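# Move the small gear from the tester into the parts tray

## Task

Lift the small gear out of the tester, set it down inside the parts tray, and release it with the gripper open.

## Robot and tools

The robot has two arms, left_arm and right_arm, each ending in a two-finger gripper. The fingers point along the gripper's own +z axis and close along its y axis. The reported end_effector_position is the spot between the finger pads, roughly 1 cm short of the fingertips.

World frame: result lines give positions in metres and orientation as end_effector_quat_wxyz, in a shared frame. Its origin is on the table top midway between the arms, +z is up, +x reaches out over the table, and left_arm sits toward +y. The arm names do not correspond to the left or right side of any image. Reported hand positions can be a bit off, more so at long reach.

The row format is shared by execute_actions and move. A row holds 14 numbers, each from -1 to 1: dx, dy, dz, rx, ry, rz, opening for left_arm, followed by the same seven for right_arm. All 14 are required even when only one arm moves. dx..rz are an offset, not a pose. They are measured in that gripper's own axes from its measured pose at the start of the action, or for a move, from the pose in the scene's latest result that shows one. A value of 1.0 equals 0.6 m of travel or 180 degrees of turn. rx, ry, rz together form one rotation vector. Opening is absolute: +1 is fully open (0.094 m) and -1 is closed. A row may carry 12 extra numbers from 0 to 1. These are per-joint stiffness scales, left_arm's 6 then right_arm's 6, in Joint positions order, and they last until changed.

execute_actions(actions): a list of up to 15 actions. Each action is a table of up to 15 rows, and each row runs for one 1/30 s control step. A short table repeats its last row until the 15 steps are used up. Every row within an action is measured from the action's start pose, not from the row before it. An empty list just returns the state and images. Each control step clips the command to within 70 mm and 16 degrees of the current measured pose, so a large offset takes several actions. After an action the arm continues at most to its last clipped pose. When position and orientation cannot both be reached, position wins.

move(target, speed, blocking): target is one 14-number row, laid out as above. The gripper travels a straight line to it, and both arms finish together, taking 0.5 to 10 s and being cut off at 10 s. speed is in m/s, from 0.002 to 0.5, default 0.25; the turning limit is twice that in rad/s. The opening is sent at the start of the move. The path does not avoid obstacles or the other arm, and it can lag, stray or overshoot the speed near full reach. A faster move, or a target set further past a contact point, hits harder. The result includes a move: line giving the ending (done, off_target, moving, held, fault) and limits (paced = pose clipped; held = steps blocked, after which the arm may jump fast), plus each gripper's distance from its target. With blocking=false the call returns after 0.5 s. Further actions and moves are then refused until a result shows the move has finished, so use wait or stop first.

wait(seconds): seconds is 0 to 10. Runs the scene while the arms hold their last command, and returns early if a running move ends. stop(): brakes a running move; it needs room to stop, and the fingers keep moving. zoom_image(camera, region): camera is cam_high, cam_low, cam_left_wrist or cam_right_wrist; region is [x0, y0, x1, y1] in pixels, at most 504x504. finished_scene(scene): ends scene 1 or 2 and cannot be undone. The gear must already be sitting in the tray and released. Replying without any tool call ends every remaining scene.

Reading results: each result has a state line per arm, Hand target lines, Joint positions, grip_measured, and step readings where HELD marks clipped steps. A pose unreachable line means the clearance check altered or blocked that arm's command. MOTOR HOT appears from 75 °C. At 90 °C the arm stops for 10 s. At 100 °C the arm goes limp and falls. FAULT lines report arm stops.

Practical advice: arms usually settle a centimetre or more below the target. To keep an arm steady, send it the offset back to its desired pose in the first call of a reply and zeros in later calls, aiming higher if it still sags. To grip, command an opening about 0.03 below grip_measured, and keep doing so while carrying. Gripper readings may be off by about 1 mm. Grip force tops out around 50–62 N per pad, and less on parts under 2 mm thick. Expect occasional tugs on a held part or shoves to loose objects. Keep the arms from striking or pressing on each other. Knock nothing off the table, and avoid drops, slams and hard pushes. Time passes while you think, during which the robot holds its last command. Two scenes follow, each with a random start; the second scene's task arrives in finished_scene's result. Camera calibration values are approximate.

Each tool is called after "Call:" by a JSON object that holds its "op" and its "data".

## Session

I'll start by looking at the scene.

Call:
{"op": "execute_actions", "data": {"actions": []}}

Scene clock: 0.00 s.
left_arm: end_effector_position=(+0.3005, +0.0228, +0.3201) grip_measured=+1.000 end_effector_quat_wxyz=(-0.110, -0.409, +0.798, -0.428) | right_arm: end_effector_position=(+0.3859, -0.2676, +0.1939) grip_measured=+1.000 end_effector_quat_wxyz=(+0.206, -0.104, +0.949, +0.217)
Joint positions: left_arm=[-0.181  1.477  1.665 -1.143  0.727 -1.542  0.094] | right_arm=[-0.096  1.511  1.362 -1.018 -0.467 -0.11   0.094]
Joint velocities: left_arm=[-0.007  0.022 -0.007 -0.022  0.066 -0.066  0.   ] | right_arm=[ 0.017 -0.022  0.002 -0.051 -0.037 -0.022  0.   ]
Motor temperatures (°C, as the motors report them): left_arm=[24 23 23 21 23 23] | right_arm=[22 21 23 21 21 24]
Hand target (left_arm): +0.298, +0.023, +0.322; -0.110, -0.407, +0.799, -0.428
Hand target (right_arm): +0.385, -0.267, +0.197; +0.209, -0.106, +0.947, +0.219
Joint stiffness scale: left_arm=[1. 1. 1. 1. 1. 1.] | right_arm=[1. 1. 1. 1. 1. 1.]

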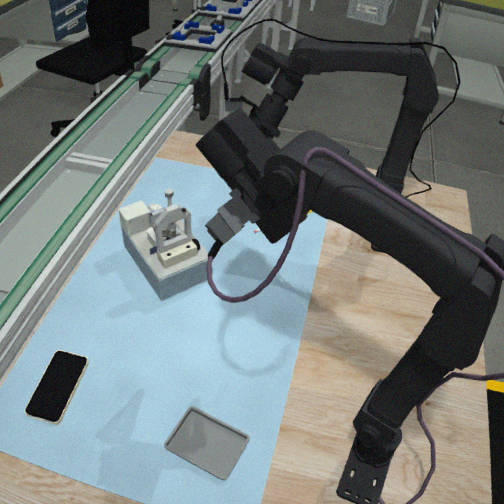

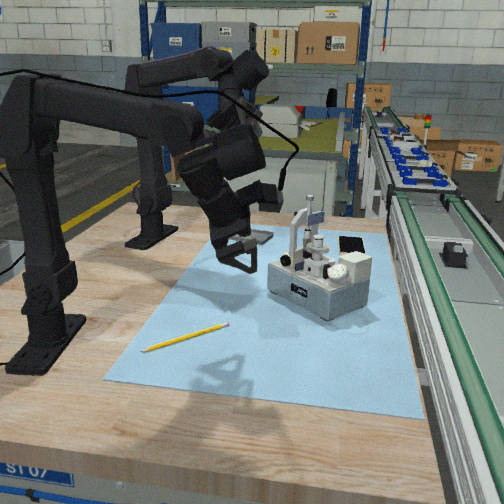

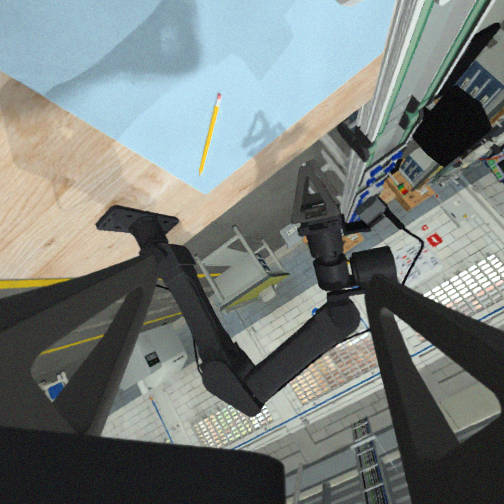

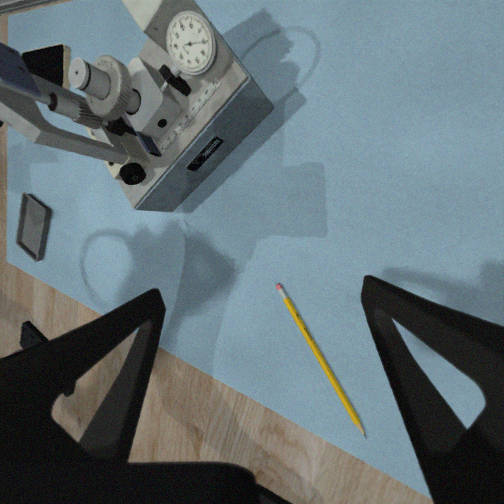

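Call:
{"op": "zoom_image", "data": {"camera": "cam_low", "region": [250, 180, 390, 330]}}

Call:
{"op": "zoom_image", "data": {"camera": "cam_high", "region": [100, 170, 240, 310]}}

Call:
{"op": "zoom_image", "data": {"camera": "cam_right_wrist", "region": [0, 0, 280, 220]}}

Region (250, 180, 390, 330) of cam_low's 504x504 image, scaled by 3.360, with more detail than that image has; it fills the left 470 columns of this view, and the rest is white.

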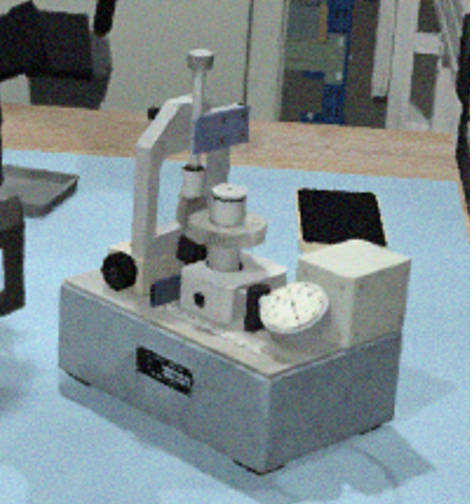

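Region (100, 170, 240, 310) of cam_high's 504x504 image, scaled by 3.600, with more detail than that image has.

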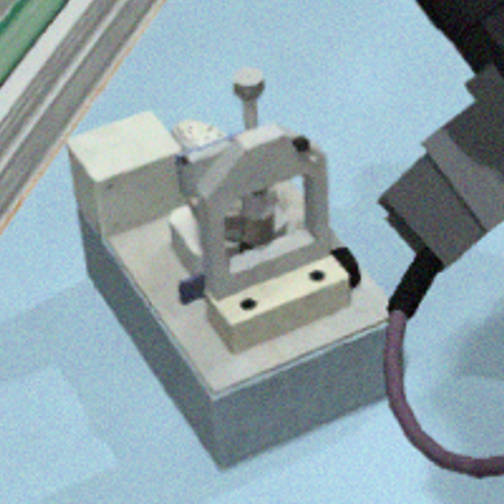

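Region (0, 0, 280, 220) of cam_right_wrist's 504x504 image, scaled by 1.800, with more detail than that image has; it fills the top 396 rows of this view, and the rest is white.

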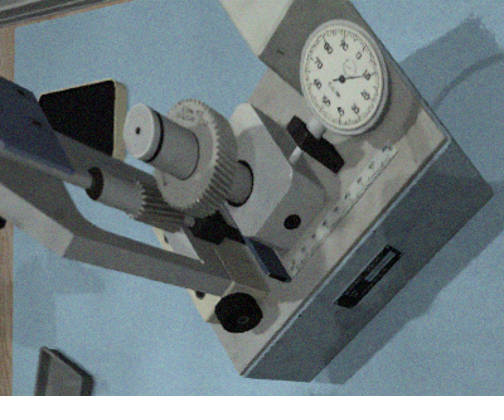

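Call:
{"op": "zoom_image", "data": {"camera": "cam_right_wrist", "region": [0, 30, 170, 200]}}

Call:
{"op": "zoom_image", "data": {"camera": "cam_low", "region": [275, 190, 355, 290]}}

Call:
{"op": "zoom_image", "data": {"camera": "cam_high", "region": [135, 185, 215, 275]}}

Region (0, 30, 170, 200) of cam_right_wrist's 504x504 image, scaled by 2.965, with more detail than that image has.

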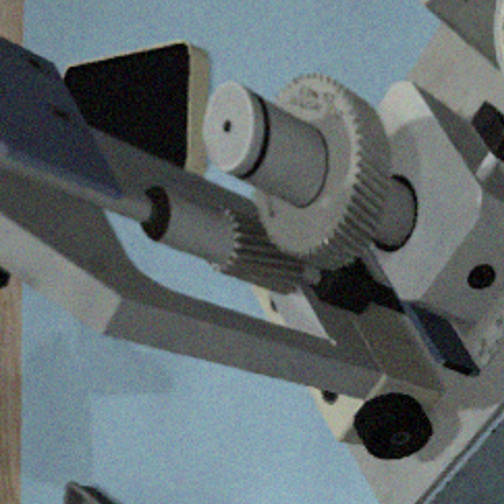

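Region (275, 190, 355, 290) of cam_low's 504x504 image, scaled by 5.040, with more detail than that image has; it fills the left 403 columns of this view, and the rest is white.

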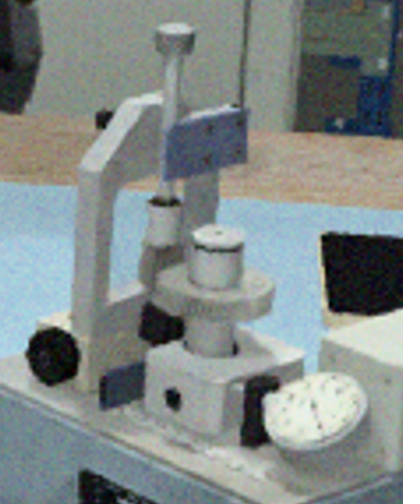

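Region (135, 185, 215, 275) of cam_high's 504x504 image, scaled by 5.600, with more detail than that image has.

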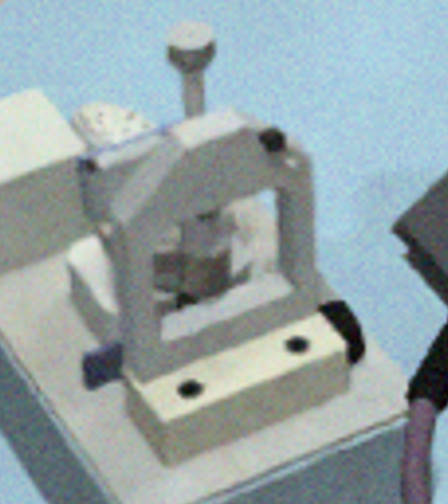

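Call:
{"op": "zoom_image", "data": {"camera": "cam_left_wrist", "region": [260, 140, 420, 300]}}

Call:
{"op": "zoom_image", "data": {"camera": "cam_low", "region": [170, 130, 310, 290]}}

Region (260, 140, 420, 300) of cam_left_wrist's 504x504 image, scaled by 3.150, with more detail than that image has.

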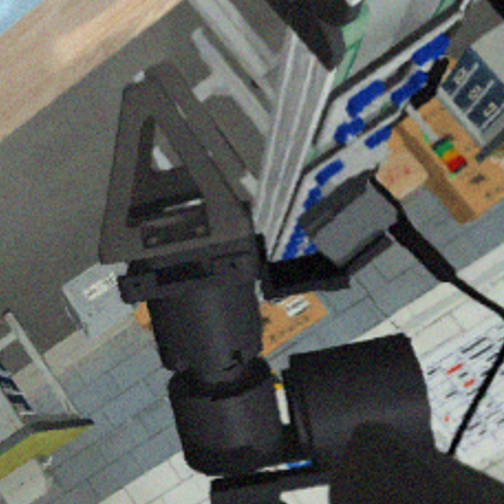

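Region (170, 130, 310, 290) of cam_low's 504x504 image, scaled by 3.150, with more detail than that image has; it fills the left 441 columns of this view, and the rest is white.

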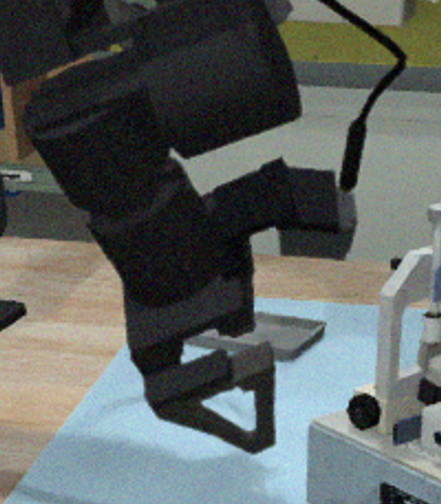

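Call:
{"op": "move", "data": {"target": [-0.2515, 0.1077, 0.143, 0.119, -0.3157, 0.6054, 1.0, -0.023, 0.1754, 0.1397, -0.0964, -0.2977, -0.2, 1.0], "speed": 0.35}}

Scene clock: 12.60 s.
left_arm: end_effector_position=(+0.3707, +0.0584, +0.1555) grip_measured=+1.000 end_effector_quat_wxyz=(+0.669, +0.242, +0.660, -0.241) | right_arm: end_effector_position=(+0.4038, -0.1404, +0.1778) grip_measured=+1.000 end_effector_quat_wxyz=(+0.651, -0.301, +0.635, +0.289)
Joint positions: left_arm=[-0.184  1.687  0.314  1.386  0.341  0.002  0.094] | right_arm=[ 0.192  1.662  0.457  1.221 -0.561 -0.016  0.094]
Joint velocities: left_arm=[-0.007  0.007 -0.002  0.051 -0.066  0.007  0.   ] | right_arm=[-0.007 -0.002 -0.007  0.007 -0.051 -0.022  0.   ]
Motor temperatures (°C, as the motors report them): left_arm=[24 24 24 24 23 23] | right_arm=[22 23 25 22 21 24]
Hand target (left_arm): +0.369, +0.061, +0.149; +0.664, +0.245, +0.664, -0.240
Hand target (right_arm): +0.399, -0.136, +0.169; +0.640, -0.303, +0.640, +0.298
Off the commanded pose (left_arm): 0.009 m, 1 deg.
Off the commanded pose (right_arm): 0.012 m, 2 deg.
Joint stiffness scale: left_arm=[1. 1. 1. 1. 1. 1.] | right_arm=[1. 1. 1. 1. 1. 1.]
move: off_target (right_arm)
camera_calibration (this result's frames):
cam_left_wrist: T_world_to_cam=[[-0.60444, -0.793532, 0.070426, 0.269024], [-0.477084, 0.289761, -0.829717, 0.304742], [0.638, -0.535113, -0.553724, -0.0129252], [0, 0, 0, 1]] pos_world=[0.316242, 0.118261, 0.226746]
cam_right_wrist: T_world_to_cam=[[0.766663, -0.637426, -0.0769124, -0.384647], [-0.373678, -0.345578, -0.860779, 0.287323], [0.522104, 0.688668, -0.503134, 0.0803782], [0, 0, 0, 1]] pos_world=[0.360296, -0.201246, 0.258179]

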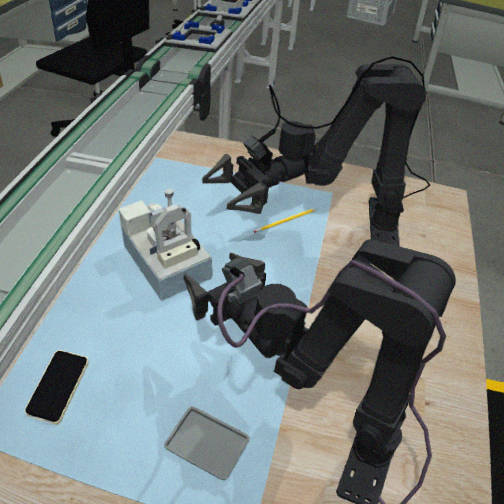

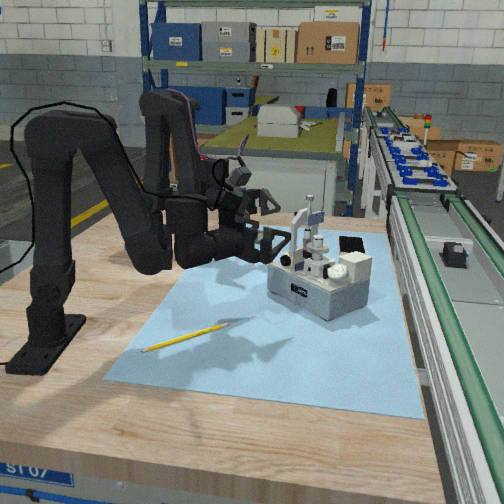

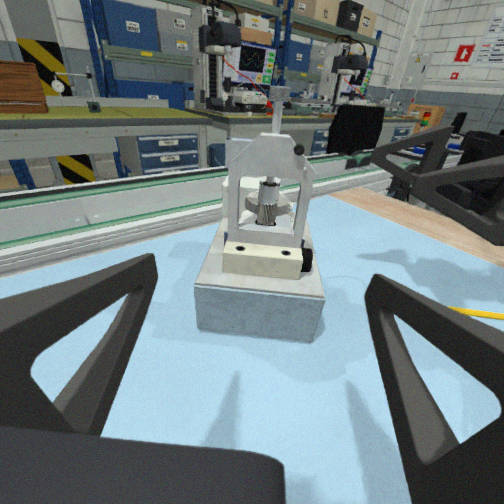

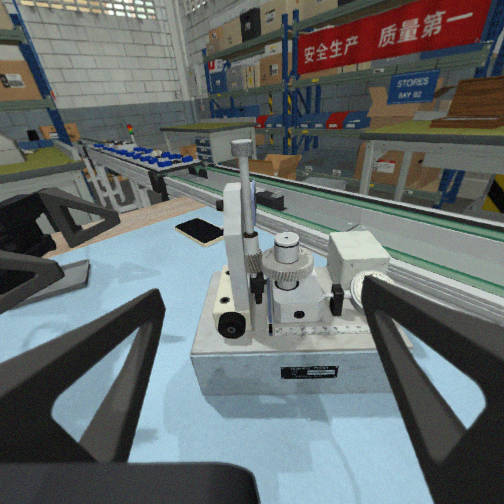

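Call:
{"op": "zoom_image", "data": {"camera": "cam_left_wrist", "region": [190, 70, 350, 290]}}

Call:
{"op": "zoom_image", "data": {"camera": "cam_right_wrist", "region": [190, 130, 400, 350]}}

Region (190, 70, 350, 290) of cam_left_wrist's 504x504 image, scaled by 2.291, with more detail than that image has; it fills the left 367 columns of this view, and the rest is white.

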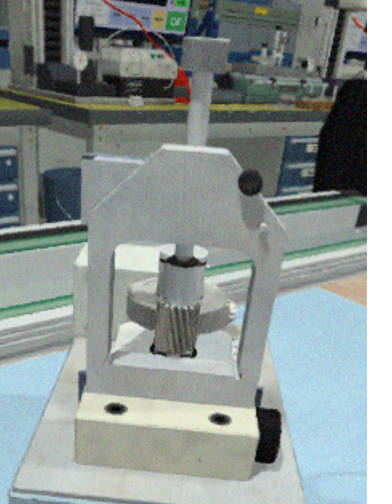

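Region (190, 130, 400, 350) of cam_right_wrist's 504x504 image, scaled by 2.291, with more detail than that image has; it fills the left 481 columns of this view, and the rest is white.

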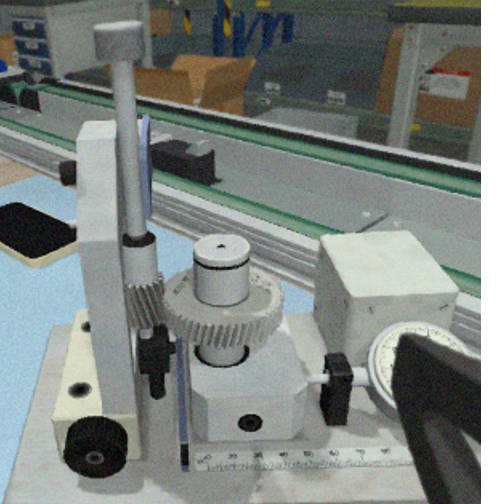

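Call:
{"op": "zoom_image", "data": {"camera": "cam_left_wrist", "region": [220, 125, 325, 250]}}

Call:
{"op": "zoom_image", "data": {"camera": "cam_right_wrist", "region": [205, 170, 325, 320]}}

Region (220, 125, 325, 250) of cam_left_wrist's 504x504 image, scaled by 4.032, with more detail than that image has; it fills the left 423 columns of this view, and the rest is white.

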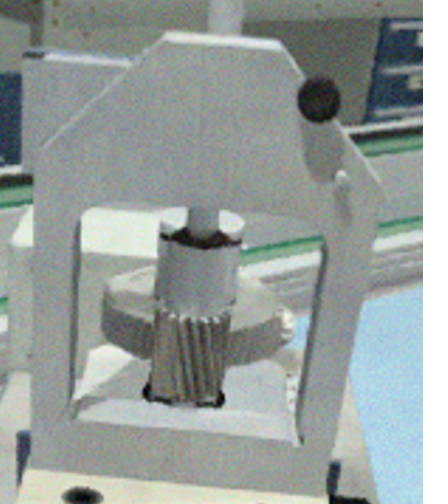

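Region (205, 170, 325, 320) of cam_right_wrist's 504x504 image, scaled by 3.360, with more detail than that image has; it fills the left 403 columns of this view, and the rest is white.

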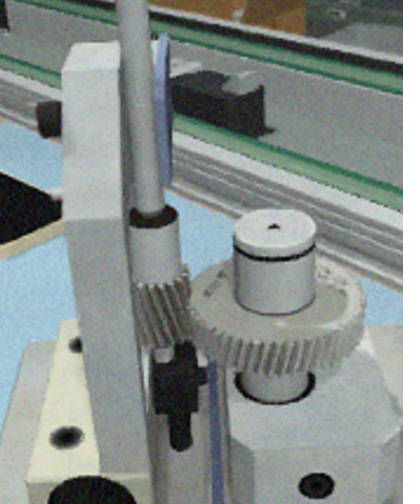

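Call:
{"op": "zoom_image", "data": {"camera": "cam_high", "region": [170, 120, 330, 350]}}

Call:
{"op": "zoom_image", "data": {"camera": "cam_right_wrist", "region": [0, 170, 160, 320]}}

Call:
{"op": "zoom_image", "data": {"camera": "cam_left_wrist", "region": [354, 100, 504, 260]}}

Region (170, 120, 330, 350) of cam_high's 504x504 image, scaled by 2.191, with more detail than that image has; it fills the left 351 columns of this view, and the rest is white.

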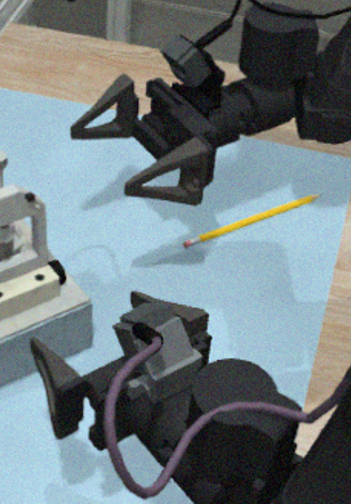

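Region (0, 170, 160, 320) of cam_right_wrist's 504x504 image, scaled by 3.150, with more detail than that image has; it fills the top 472 rows of this view, and the rest is white.

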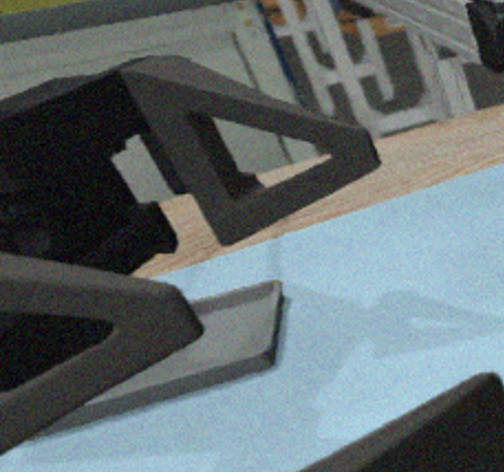

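Region (354, 100, 504, 260) of cam_left_wrist's 504x504 image, scaled by 3.150, with more detail than that image has; it fills the left 472 columns of this view, and the rest is white.

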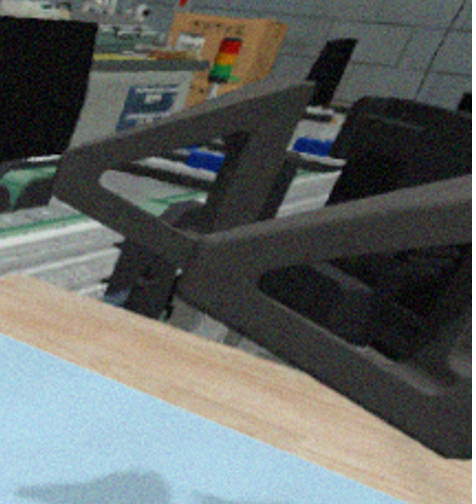

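Call:
{"op": "move", "data": {"target": [0.0311, 0.001, 0.1662, 0.011, 0.0, 0.0, -0.3, -0.0845, 0.0065, 0.134, 0.0, 0.0, 0.0, -0.15], "speed": 0.15}}

Scene clock: 23.20 s.
left_arm: end_effector_position=(+0.4449, -0.0001, +0.1444) grip_measured=-0.297 end_effector_quat_wxyz=(+0.672, +0.254, +0.648, -0.254) | right_arm: end_effector_position=(+0.4495, -0.0831, +0.2322) grip_measured=-0.148 end_effector_quat_wxyz=(+0.657, -0.299, +0.629, +0.288)
Joint positions: left_arm=[-0.254  2.004  0.689  1.349  0.309  0.002  0.033] | right_arm=[ 0.323  1.694  0.788  0.938 -0.427 -0.016  0.04 ]
Joint velocities: left_arm=[ 0.012 -0.007 -0.002  0.007 -0.022 -0.022  0.   ] | right_arm=[ 0.012 -0.017  0.002  0.007  0.007  0.007  0.001]
Motor temperatures (°C, as the motors report them): left_arm=[24 24 24 26 23 23] | right_arm=[22 24 25 24 21 24]
Hand target (left_arm): +0.448, -0.004, +0.138; +0.665, +0.254, +0.655, -0.252
Hand target (right_arm): +0.452, -0.078, +0.230; +0.651, -0.301, +0.634, +0.289
Off the commanded pose (left_arm): 0.009 m, 1 deg.
Off the commanded pose (right_arm): 0.007 m, 1 deg.
Joint stiffness scale: left_arm=[1. 1. 1. 1. 1. 1.] | right_arm=[1. 1. 1. 1. 1. 1.]
move: done
camera_calibration (this result's frames):
cam_left_wrist: T_world_to_cam=[[-0.635532, -0.769292, 0.0654849, 0.282738], [-0.450159, 0.300304, -0.840937, 0.33752], [0.627261, -0.563921, -0.537157, -0.0953588], [0, 0, 0, 1]] pos_world=[0.391442, 0.0623747, 0.214096]
cam_right_wrist: T_world_to_cam=[[0.76525, -0.639682, -0.0721104, -0.379573], [-0.363358, -0.336762, -0.868655, 0.368983], [0.531379, 0.69094, -0.490141, 0.0374821], [0, 0, 0, 1]] pos_world=[0.404623, -0.144444, 0.311519]

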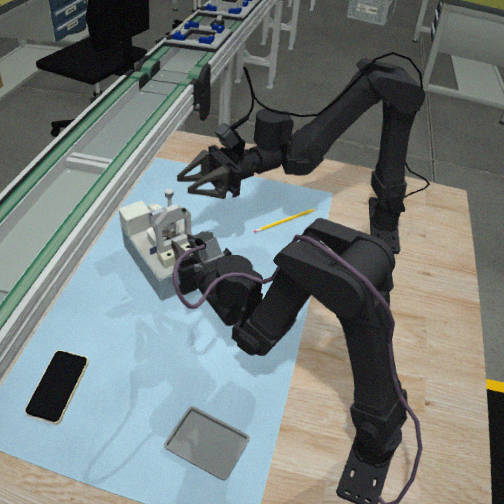

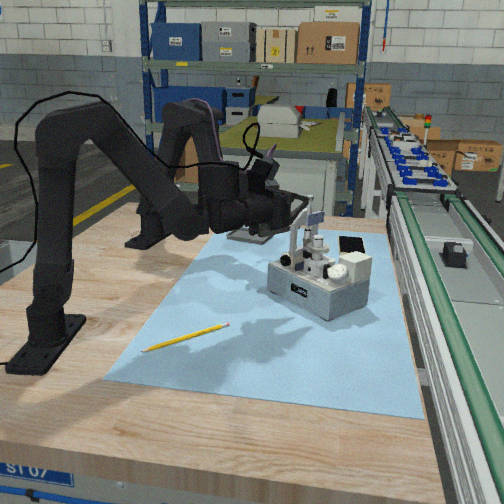

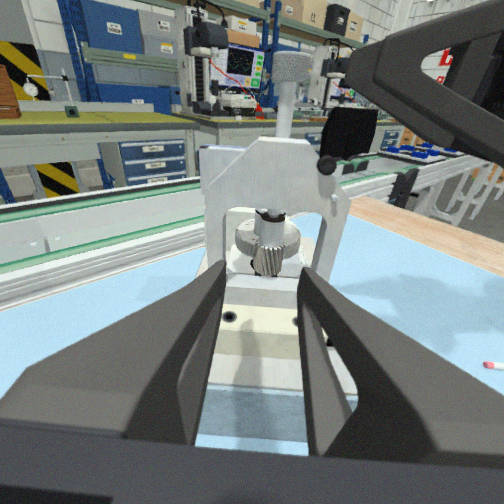

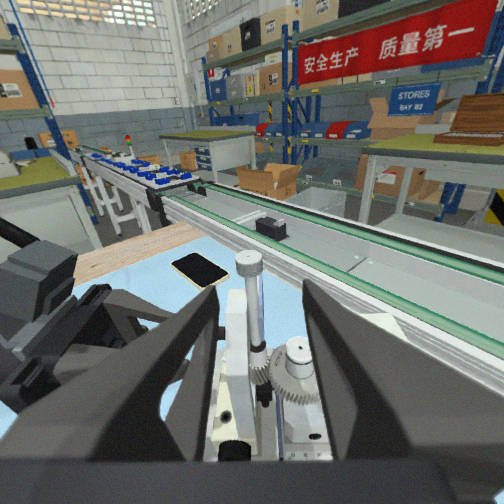

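Call:
{"op": "zoom_image", "data": {"camera": "cam_left_wrist", "region": [190, 180, 360, 340]}}

Call:
{"op": "zoom_image", "data": {"camera": "cam_right_wrist", "region": [170, 235, 350, 415]}}

Call:
{"op": "zoom_image", "data": {"camera": "cam_left_wrist", "region": [240, 20, 420, 180]}}

Region (190, 180, 360, 340) of cam_left_wrist's 504x504 image, scaled by 2.965, with more detail than that image has; it fills the top 474 rows of this view, and the rest is white.

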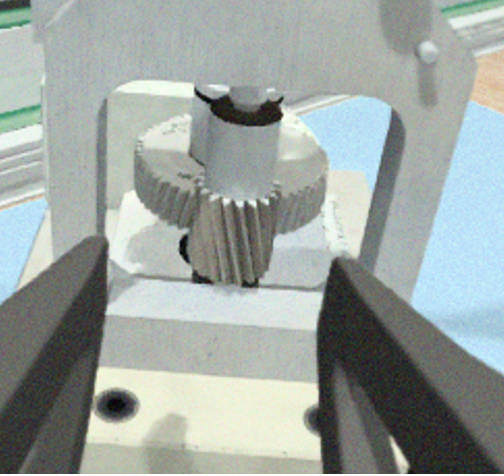

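Region (170, 235, 350, 415) of cam_right_wrist's 504x504 image, scaled by 2.800, with more detail than that image has.

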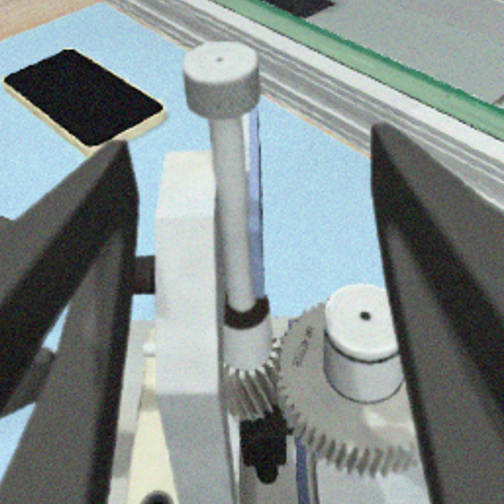

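Region (240, 20, 420, 180) of cam_left_wrist's 504x504 image, scaled by 2.800, with more detail than that image has.

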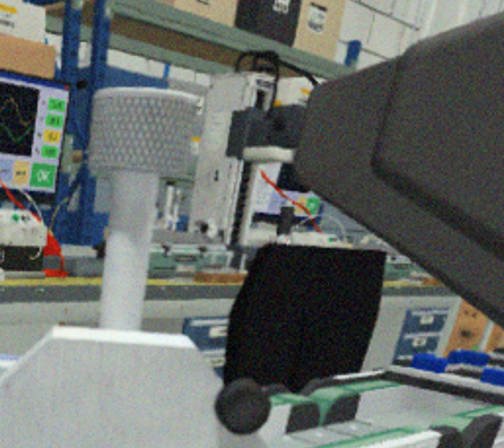

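Call:
{"op": "move", "data": {"target": [0.0307, -0.0103, 0.0328, 0.0, 0.0155, 0.0, -0.3, 0.018, 0.0137, 0.0507, 0.0, 0.006, 0.0, -0.15], "speed": 0.05}}

Scene clock: 31.30 s.
left_arm: end_effector_position=(+0.4528, -0.0139, +0.1336) grip_measured=-0.297 end_effector_quat_wxyz=(+0.663, +0.258, +0.656, -0.252) | right_arm: end_effector_position=(+0.4618, -0.0608, +0.2210) grip_measured=-0.148 end_effector_quat_wxyz=(+0.651, -0.298, +0.636, +0.287)
Joint positions: left_arm=[-0.28   2.051  0.745  1.313  0.286  0.01   0.033] | right_arm=[ 0.369  1.783  0.86   0.938 -0.377 -0.017  0.04 ]
Joint velocities: left_arm=[ 0.017 -0.027  0.012 -0.037 -0.095 -0.037 -0.001] | right_arm=[ 0.007  0.002 -0.002 -0.037 -0.066  0.037  0.   ]
Motor temperatures (°C, as the motors report them): left_arm=[24 26 25 26 23 23] | right_arm=[22 24 26 25 21 24]
Hand target (left_arm): +0.456, -0.018, +0.127; +0.656, +0.260, +0.664, -0.248
Hand target (right_arm): +0.463, -0.055, +0.222; +0.651, -0.302, +0.636, +0.286
Off the commanded pose (left_arm): 0.009 m, 1 deg.
Off the commanded pose (right_arm): 0.006 m, 0 deg.
Joint stiffness scale: left_arm=[1. 1. 1. 1. 1. 1.] | right_arm=[1. 1. 1. 1. 1. 1.]
move: done
camera_calibration (this result's frames):
cam_left_wrist: T_world_to_cam=[[-0.636814, -0.768333, 0.064285, 0.278642], [-0.465042, 0.316256, -0.826873, 0.341212], [0.614983, -0.556459, -0.558703, -0.105351], [0, 0, 0, 1]] pos_world=[0.40091, 0.0475561, 0.205367]
cam_right_wrist: T_world_to_cam=[[0.761656, -0.64315, -0.0789815, -0.372556], [-0.377688, -0.341592, -0.86062, 0.375737], [0.526528, 0.685327, -0.503086, 0.0147773], [0, 0, 0, 1]] pos_world=[0.417891, -0.121388, 0.301376]

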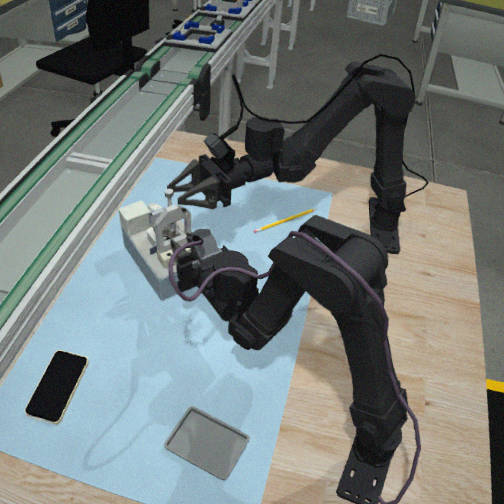

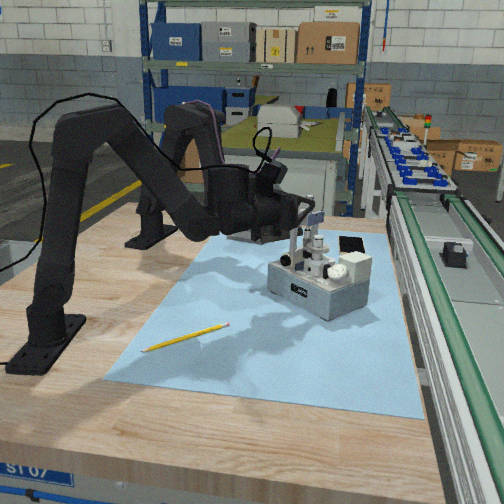

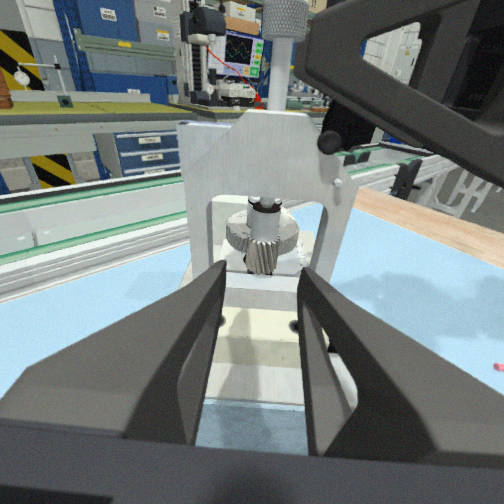

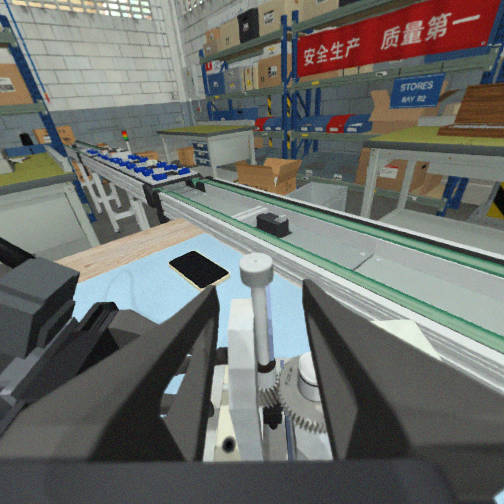

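Call:
{"op": "zoom_image", "data": {"camera": "cam_left_wrist", "region": [180, 170, 360, 340]}}

Call:
{"op": "zoom_image", "data": {"camera": "cam_right_wrist", "region": [160, 240, 360, 460]}}

Call:
{"op": "zoom_image", "data": {"camera": "cam_left_wrist", "region": [220, 0, 420, 170]}}

Region (180, 170, 360, 340) of cam_left_wrist's 504x504 image, scaled by 2.800, with more detail than that image has.

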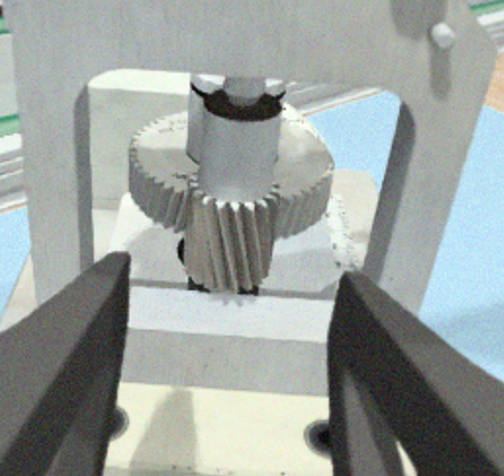

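Region (160, 240, 360, 460) of cam_right_wrist's 504x504 image, scaled by 2.291, with more detail than that image has; it fills the left 458 columns of this view, and the rest is white.

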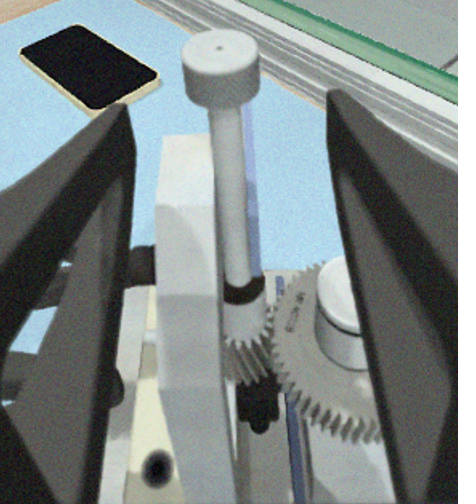

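Region (220, 0, 420, 170) of cam_left_wrist's 504x504 image, scaled by 2.520, with more detail than that image has; it fills the top 428 rows of this view, and the rest is white.

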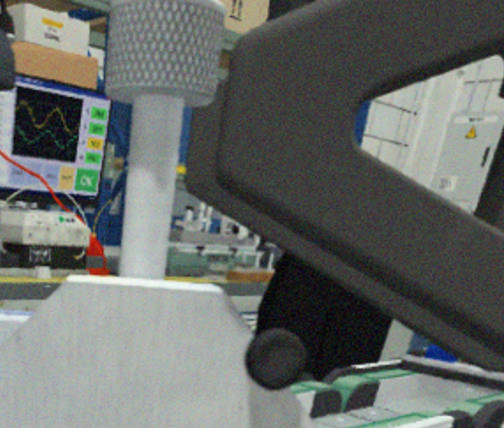

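Call:
{"op": "move", "data": {"target": [0.0118, -0.0018, 0.0502, 0.0, 0.007, 0.0, -0.45, -0.01, 0.0067, 0.0397, 0.0, 0.0, 0.0, -0.15], "speed": 0.04}}

Scene clock: 34.37 s.
left_arm: end_effector_position=(+0.4716, -0.0299, +0.1343) grip_measured=-0.447 end_effector_quat_wxyz=(+0.663, +0.259, +0.655, -0.253) | right_arm: end_effector_position=(+0.4730, -0.0469, +0.2287) grip_measured=-0.148 end_effector_quat_wxyz=(+0.657, -0.296, +0.632, +0.286)
Joint positions: left_arm=[-0.296  2.103  0.852  1.26   0.273  0.01   0.026] | right_arm=[ 0.392  1.825  0.937  0.916 -0.349 -0.018  0.04 ]
Joint velocities: left_arm=[-0.017  0.002  0.017 -0.051 -0.022 -0.022 -0.001] | right_arm=[ 0.017 -0.012 -0.007 -0.007 -0.022  0.022  0.   ]
Motor temperatures (°C, as the motors report them): left_arm=[24 26 25 26 23 23] | right_arm=[22 25 27 25 21 24]
Hand target (left_arm): +0.474, -0.034, +0.127; +0.656, +0.261, +0.663, -0.249
Hand target (right_arm): +0.474, -0.040, +0.227; +0.652, -0.298, +0.636, +0.287
Off the commanded pose (left_arm): 0.010 m, 1 deg.
Off the commanded pose (right_arm): 0.007 m, 1 deg.
Joint stiffness scale: left_arm=[1. 1. 1. 1. 1. 1.] | right_arm=[1. 1. 1. 1. 1. 1.]
move: done
camera_calibration (this result's frames):
cam_left_wrist: T_world_to_cam=[[-0.638984, -0.766589, 0.0635624, 0.279418], [-0.462608, 0.316951, -0.827971, 0.354676], [0.614568, -0.558465, -0.557156, -0.125485], [0, 0, 0, 1]] pos_world=[0.419738, 0.0317055, 0.205986]
cam_right_wrist: T_world_to_cam=[[0.759139, -0.646699, -0.0740829, -0.371672], [-0.369006, -0.333797, -0.867418, 0.389161], [0.53623, 0.685828, -0.492034, -0.00382126], [0, 0, 0, 1]] pos_world=[0.427803, -0.107839, 0.30815]

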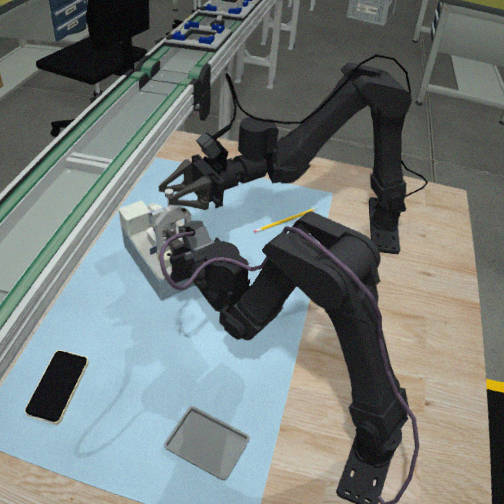

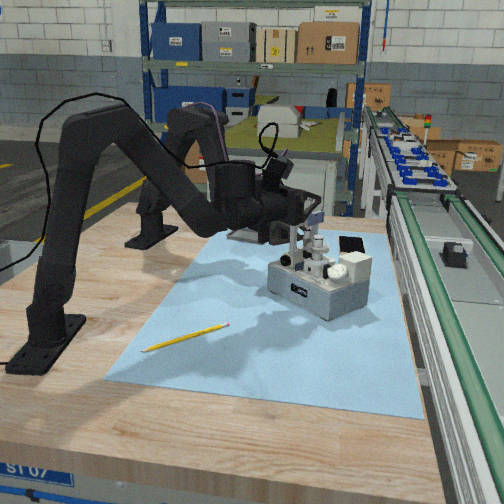

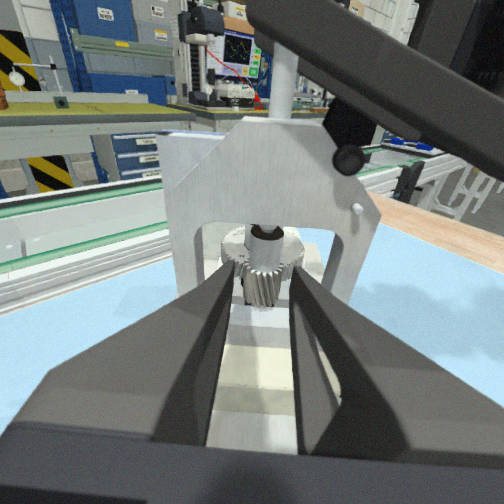

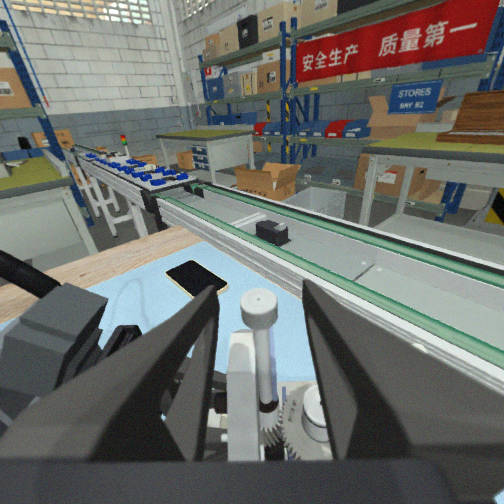

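Call:
{"op": "zoom_image", "data": {"camera": "cam_left_wrist", "region": [185, 200, 355, 360]}}

Call:
{"op": "zoom_image", "data": {"camera": "cam_right_wrist", "region": [170, 265, 360, 465]}}

Call:
{"op": "zoom_image", "data": {"camera": "cam_low", "region": [260, 170, 360, 290]}}

Region (185, 200, 355, 360) of cam_left_wrist's 504x504 image, scaled by 2.965, with more detail than that image has; it fills the top 474 rows of this view, and the rest is white.

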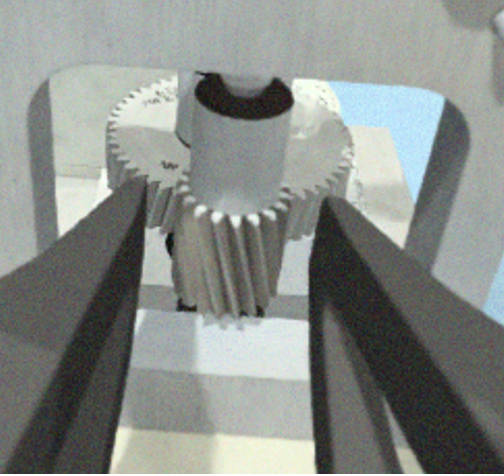

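Region (170, 265, 360, 465) of cam_right_wrist's 504x504 image, scaled by 2.520, with more detail than that image has; it fills the left 479 columns of this view, and the rest is white.

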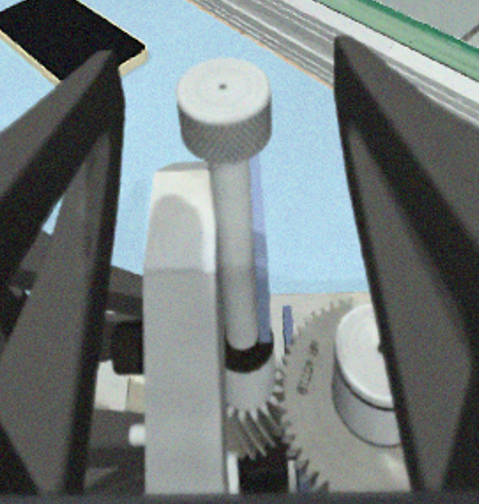

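Region (260, 170, 360, 290) of cam_low's 504x504 image, scaled by 4.200, with more detail than that image has.

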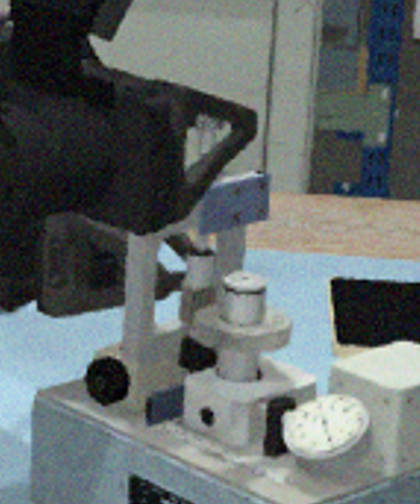

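Call:
{"op": "move", "data": {"target": [0.016, -0.0028, 0.0317, 0.0, 0.007, 0.0, -0.45, 0.0042, 0.0075, 0.013, 0.0, 0.004, 0.0, -0.52], "speed": 0.03}}

Scene clock: 36.77 s.
left_arm: end_effector_position=(+0.4817, -0.0394, +0.1320) grip_measured=-0.447 end_effector_quat_wxyz=(+0.663, +0.260, +0.654, -0.254) | right_arm: end_effector_position=(+0.4724, -0.0452, +0.2284) grip_measured=-0.518 end_effector_quat_wxyz=(+0.657, -0.294, +0.633, +0.284)
Joint positions: left_arm=[-0.305  2.143  0.914  1.238  0.268  0.01   0.026] | right_arm=[ 0.399  1.825  0.937  0.915 -0.336 -0.018  0.023]
Joint velocities: left_arm=[-0.012  0.002 -0.012 -0.007  0.022  0.022  0.   ] | right_arm=[ 0.007 -0.007 -0.002 -0.022 -0.007 -0.037  0.   ]
Motor temperatures (°C, as the motors report them): left_arm=[24 27 25 26 23 23] | right_arm=[22 25 27 25 21 24]
Hand target (left_arm): +0.484, -0.044, +0.125; +0.656, +0.262, +0.662, -0.250
Hand target (right_arm): +0.475, -0.038, +0.226; +0.653, -0.298, +0.636, +0.284
Off the commanded pose (left_arm): 0.009 m, 1 deg.
Off the commanded pose (right_arm): 0.008 m, 1 deg.
Joint stiffness scale: left_arm=[1. 1. 1. 1. 1. 1.] | right_arm=[1. 1. 1. 1. 1. 1.]
move: done
camera_calibration (this result's frames):
cam_left_wrist: T_world_to_cam=[[-0.641633, -0.764377, 0.0635227, 0.280177], [-0.461253, 0.318359, -0.828187, 0.359885], [0.612824, -0.560692, -0.556841, -0.137613], [0, 0, 0, 1]] pos_world=[0.430101, 0.02243, 0.203625]
cam_right_wrist: T_world_to_cam=[[0.755814, -0.650485, -0.0749334, -0.368568], [-0.371956, -0.332343, -0.866716, 0.390509], [0.538882, 0.682948, -0.493141, -0.00596292], [0, 0, 0, 1]] pos_world=[0.427035, -0.105893, 0.307902]

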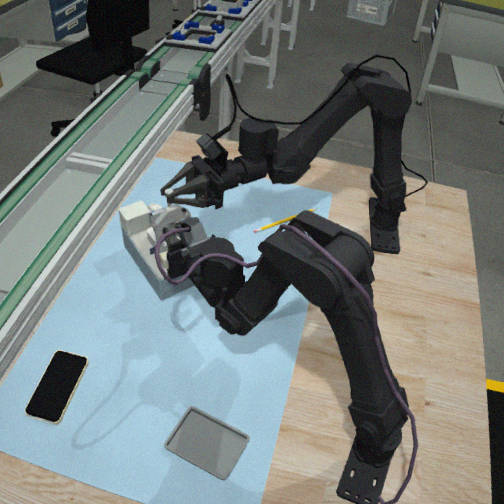

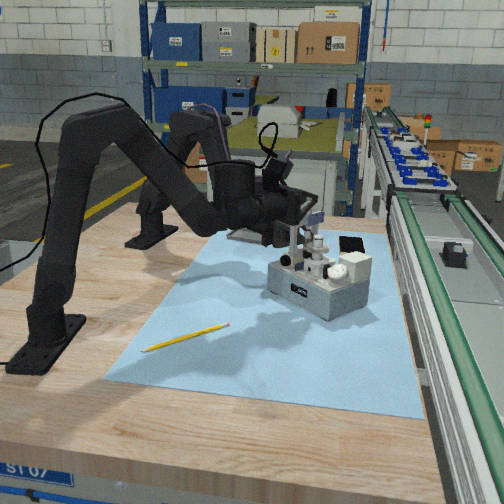

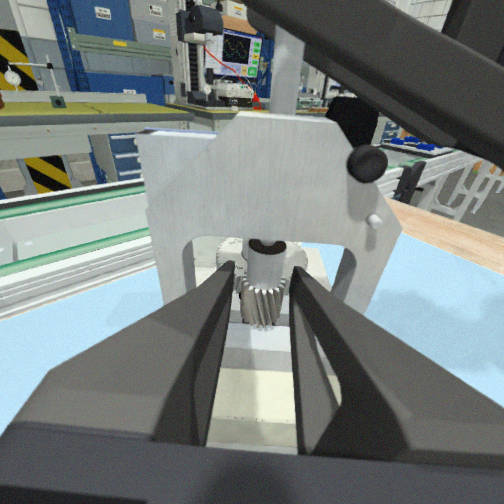

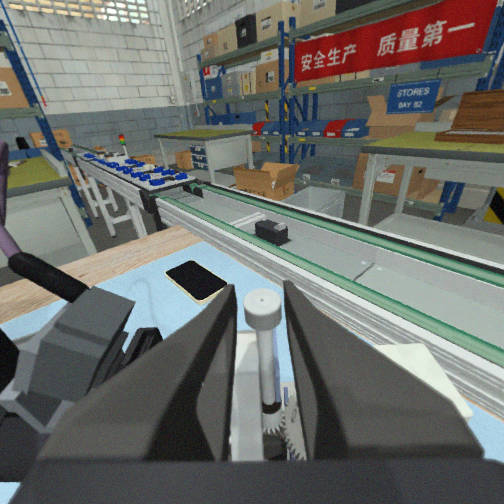

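Call:
{"op": "zoom_image", "data": {"camera": "cam_left_wrist", "region": [190, 220, 350, 370]}}

Call:
{"op": "zoom_image", "data": {"camera": "cam_right_wrist", "region": [200, 270, 330, 465]}}

Call:
{"op": "zoom_image", "data": {"camera": "cam_low", "region": [275, 185, 345, 275]}}

Region (190, 220, 350, 370) of cam_left_wrist's 504x504 image, scaled by 3.150, with more detail than that image has; it fills the top 472 rows of this view, and the rest is white.

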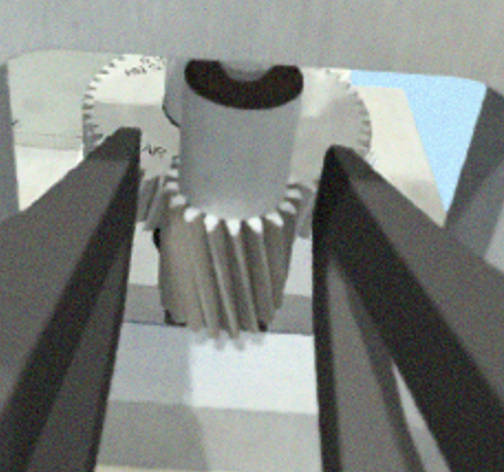

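Region (200, 270, 330, 465) of cam_right_wrist's 504x504 image, scaled by 2.585, with more detail than that image has.

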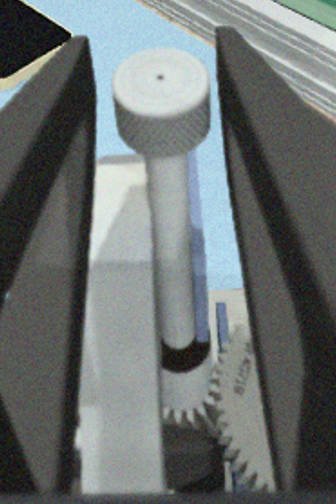

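Region (275, 185, 345, 275) of cam_low's 504x504 image, scaled by 5.600, with more detail than that image has.

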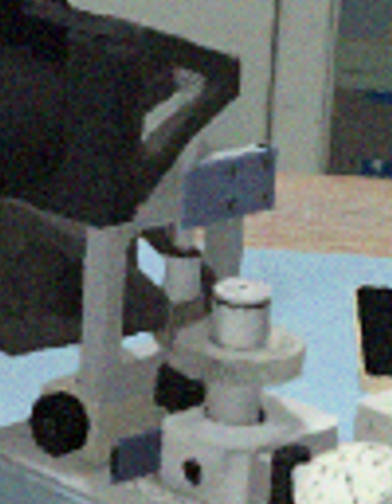

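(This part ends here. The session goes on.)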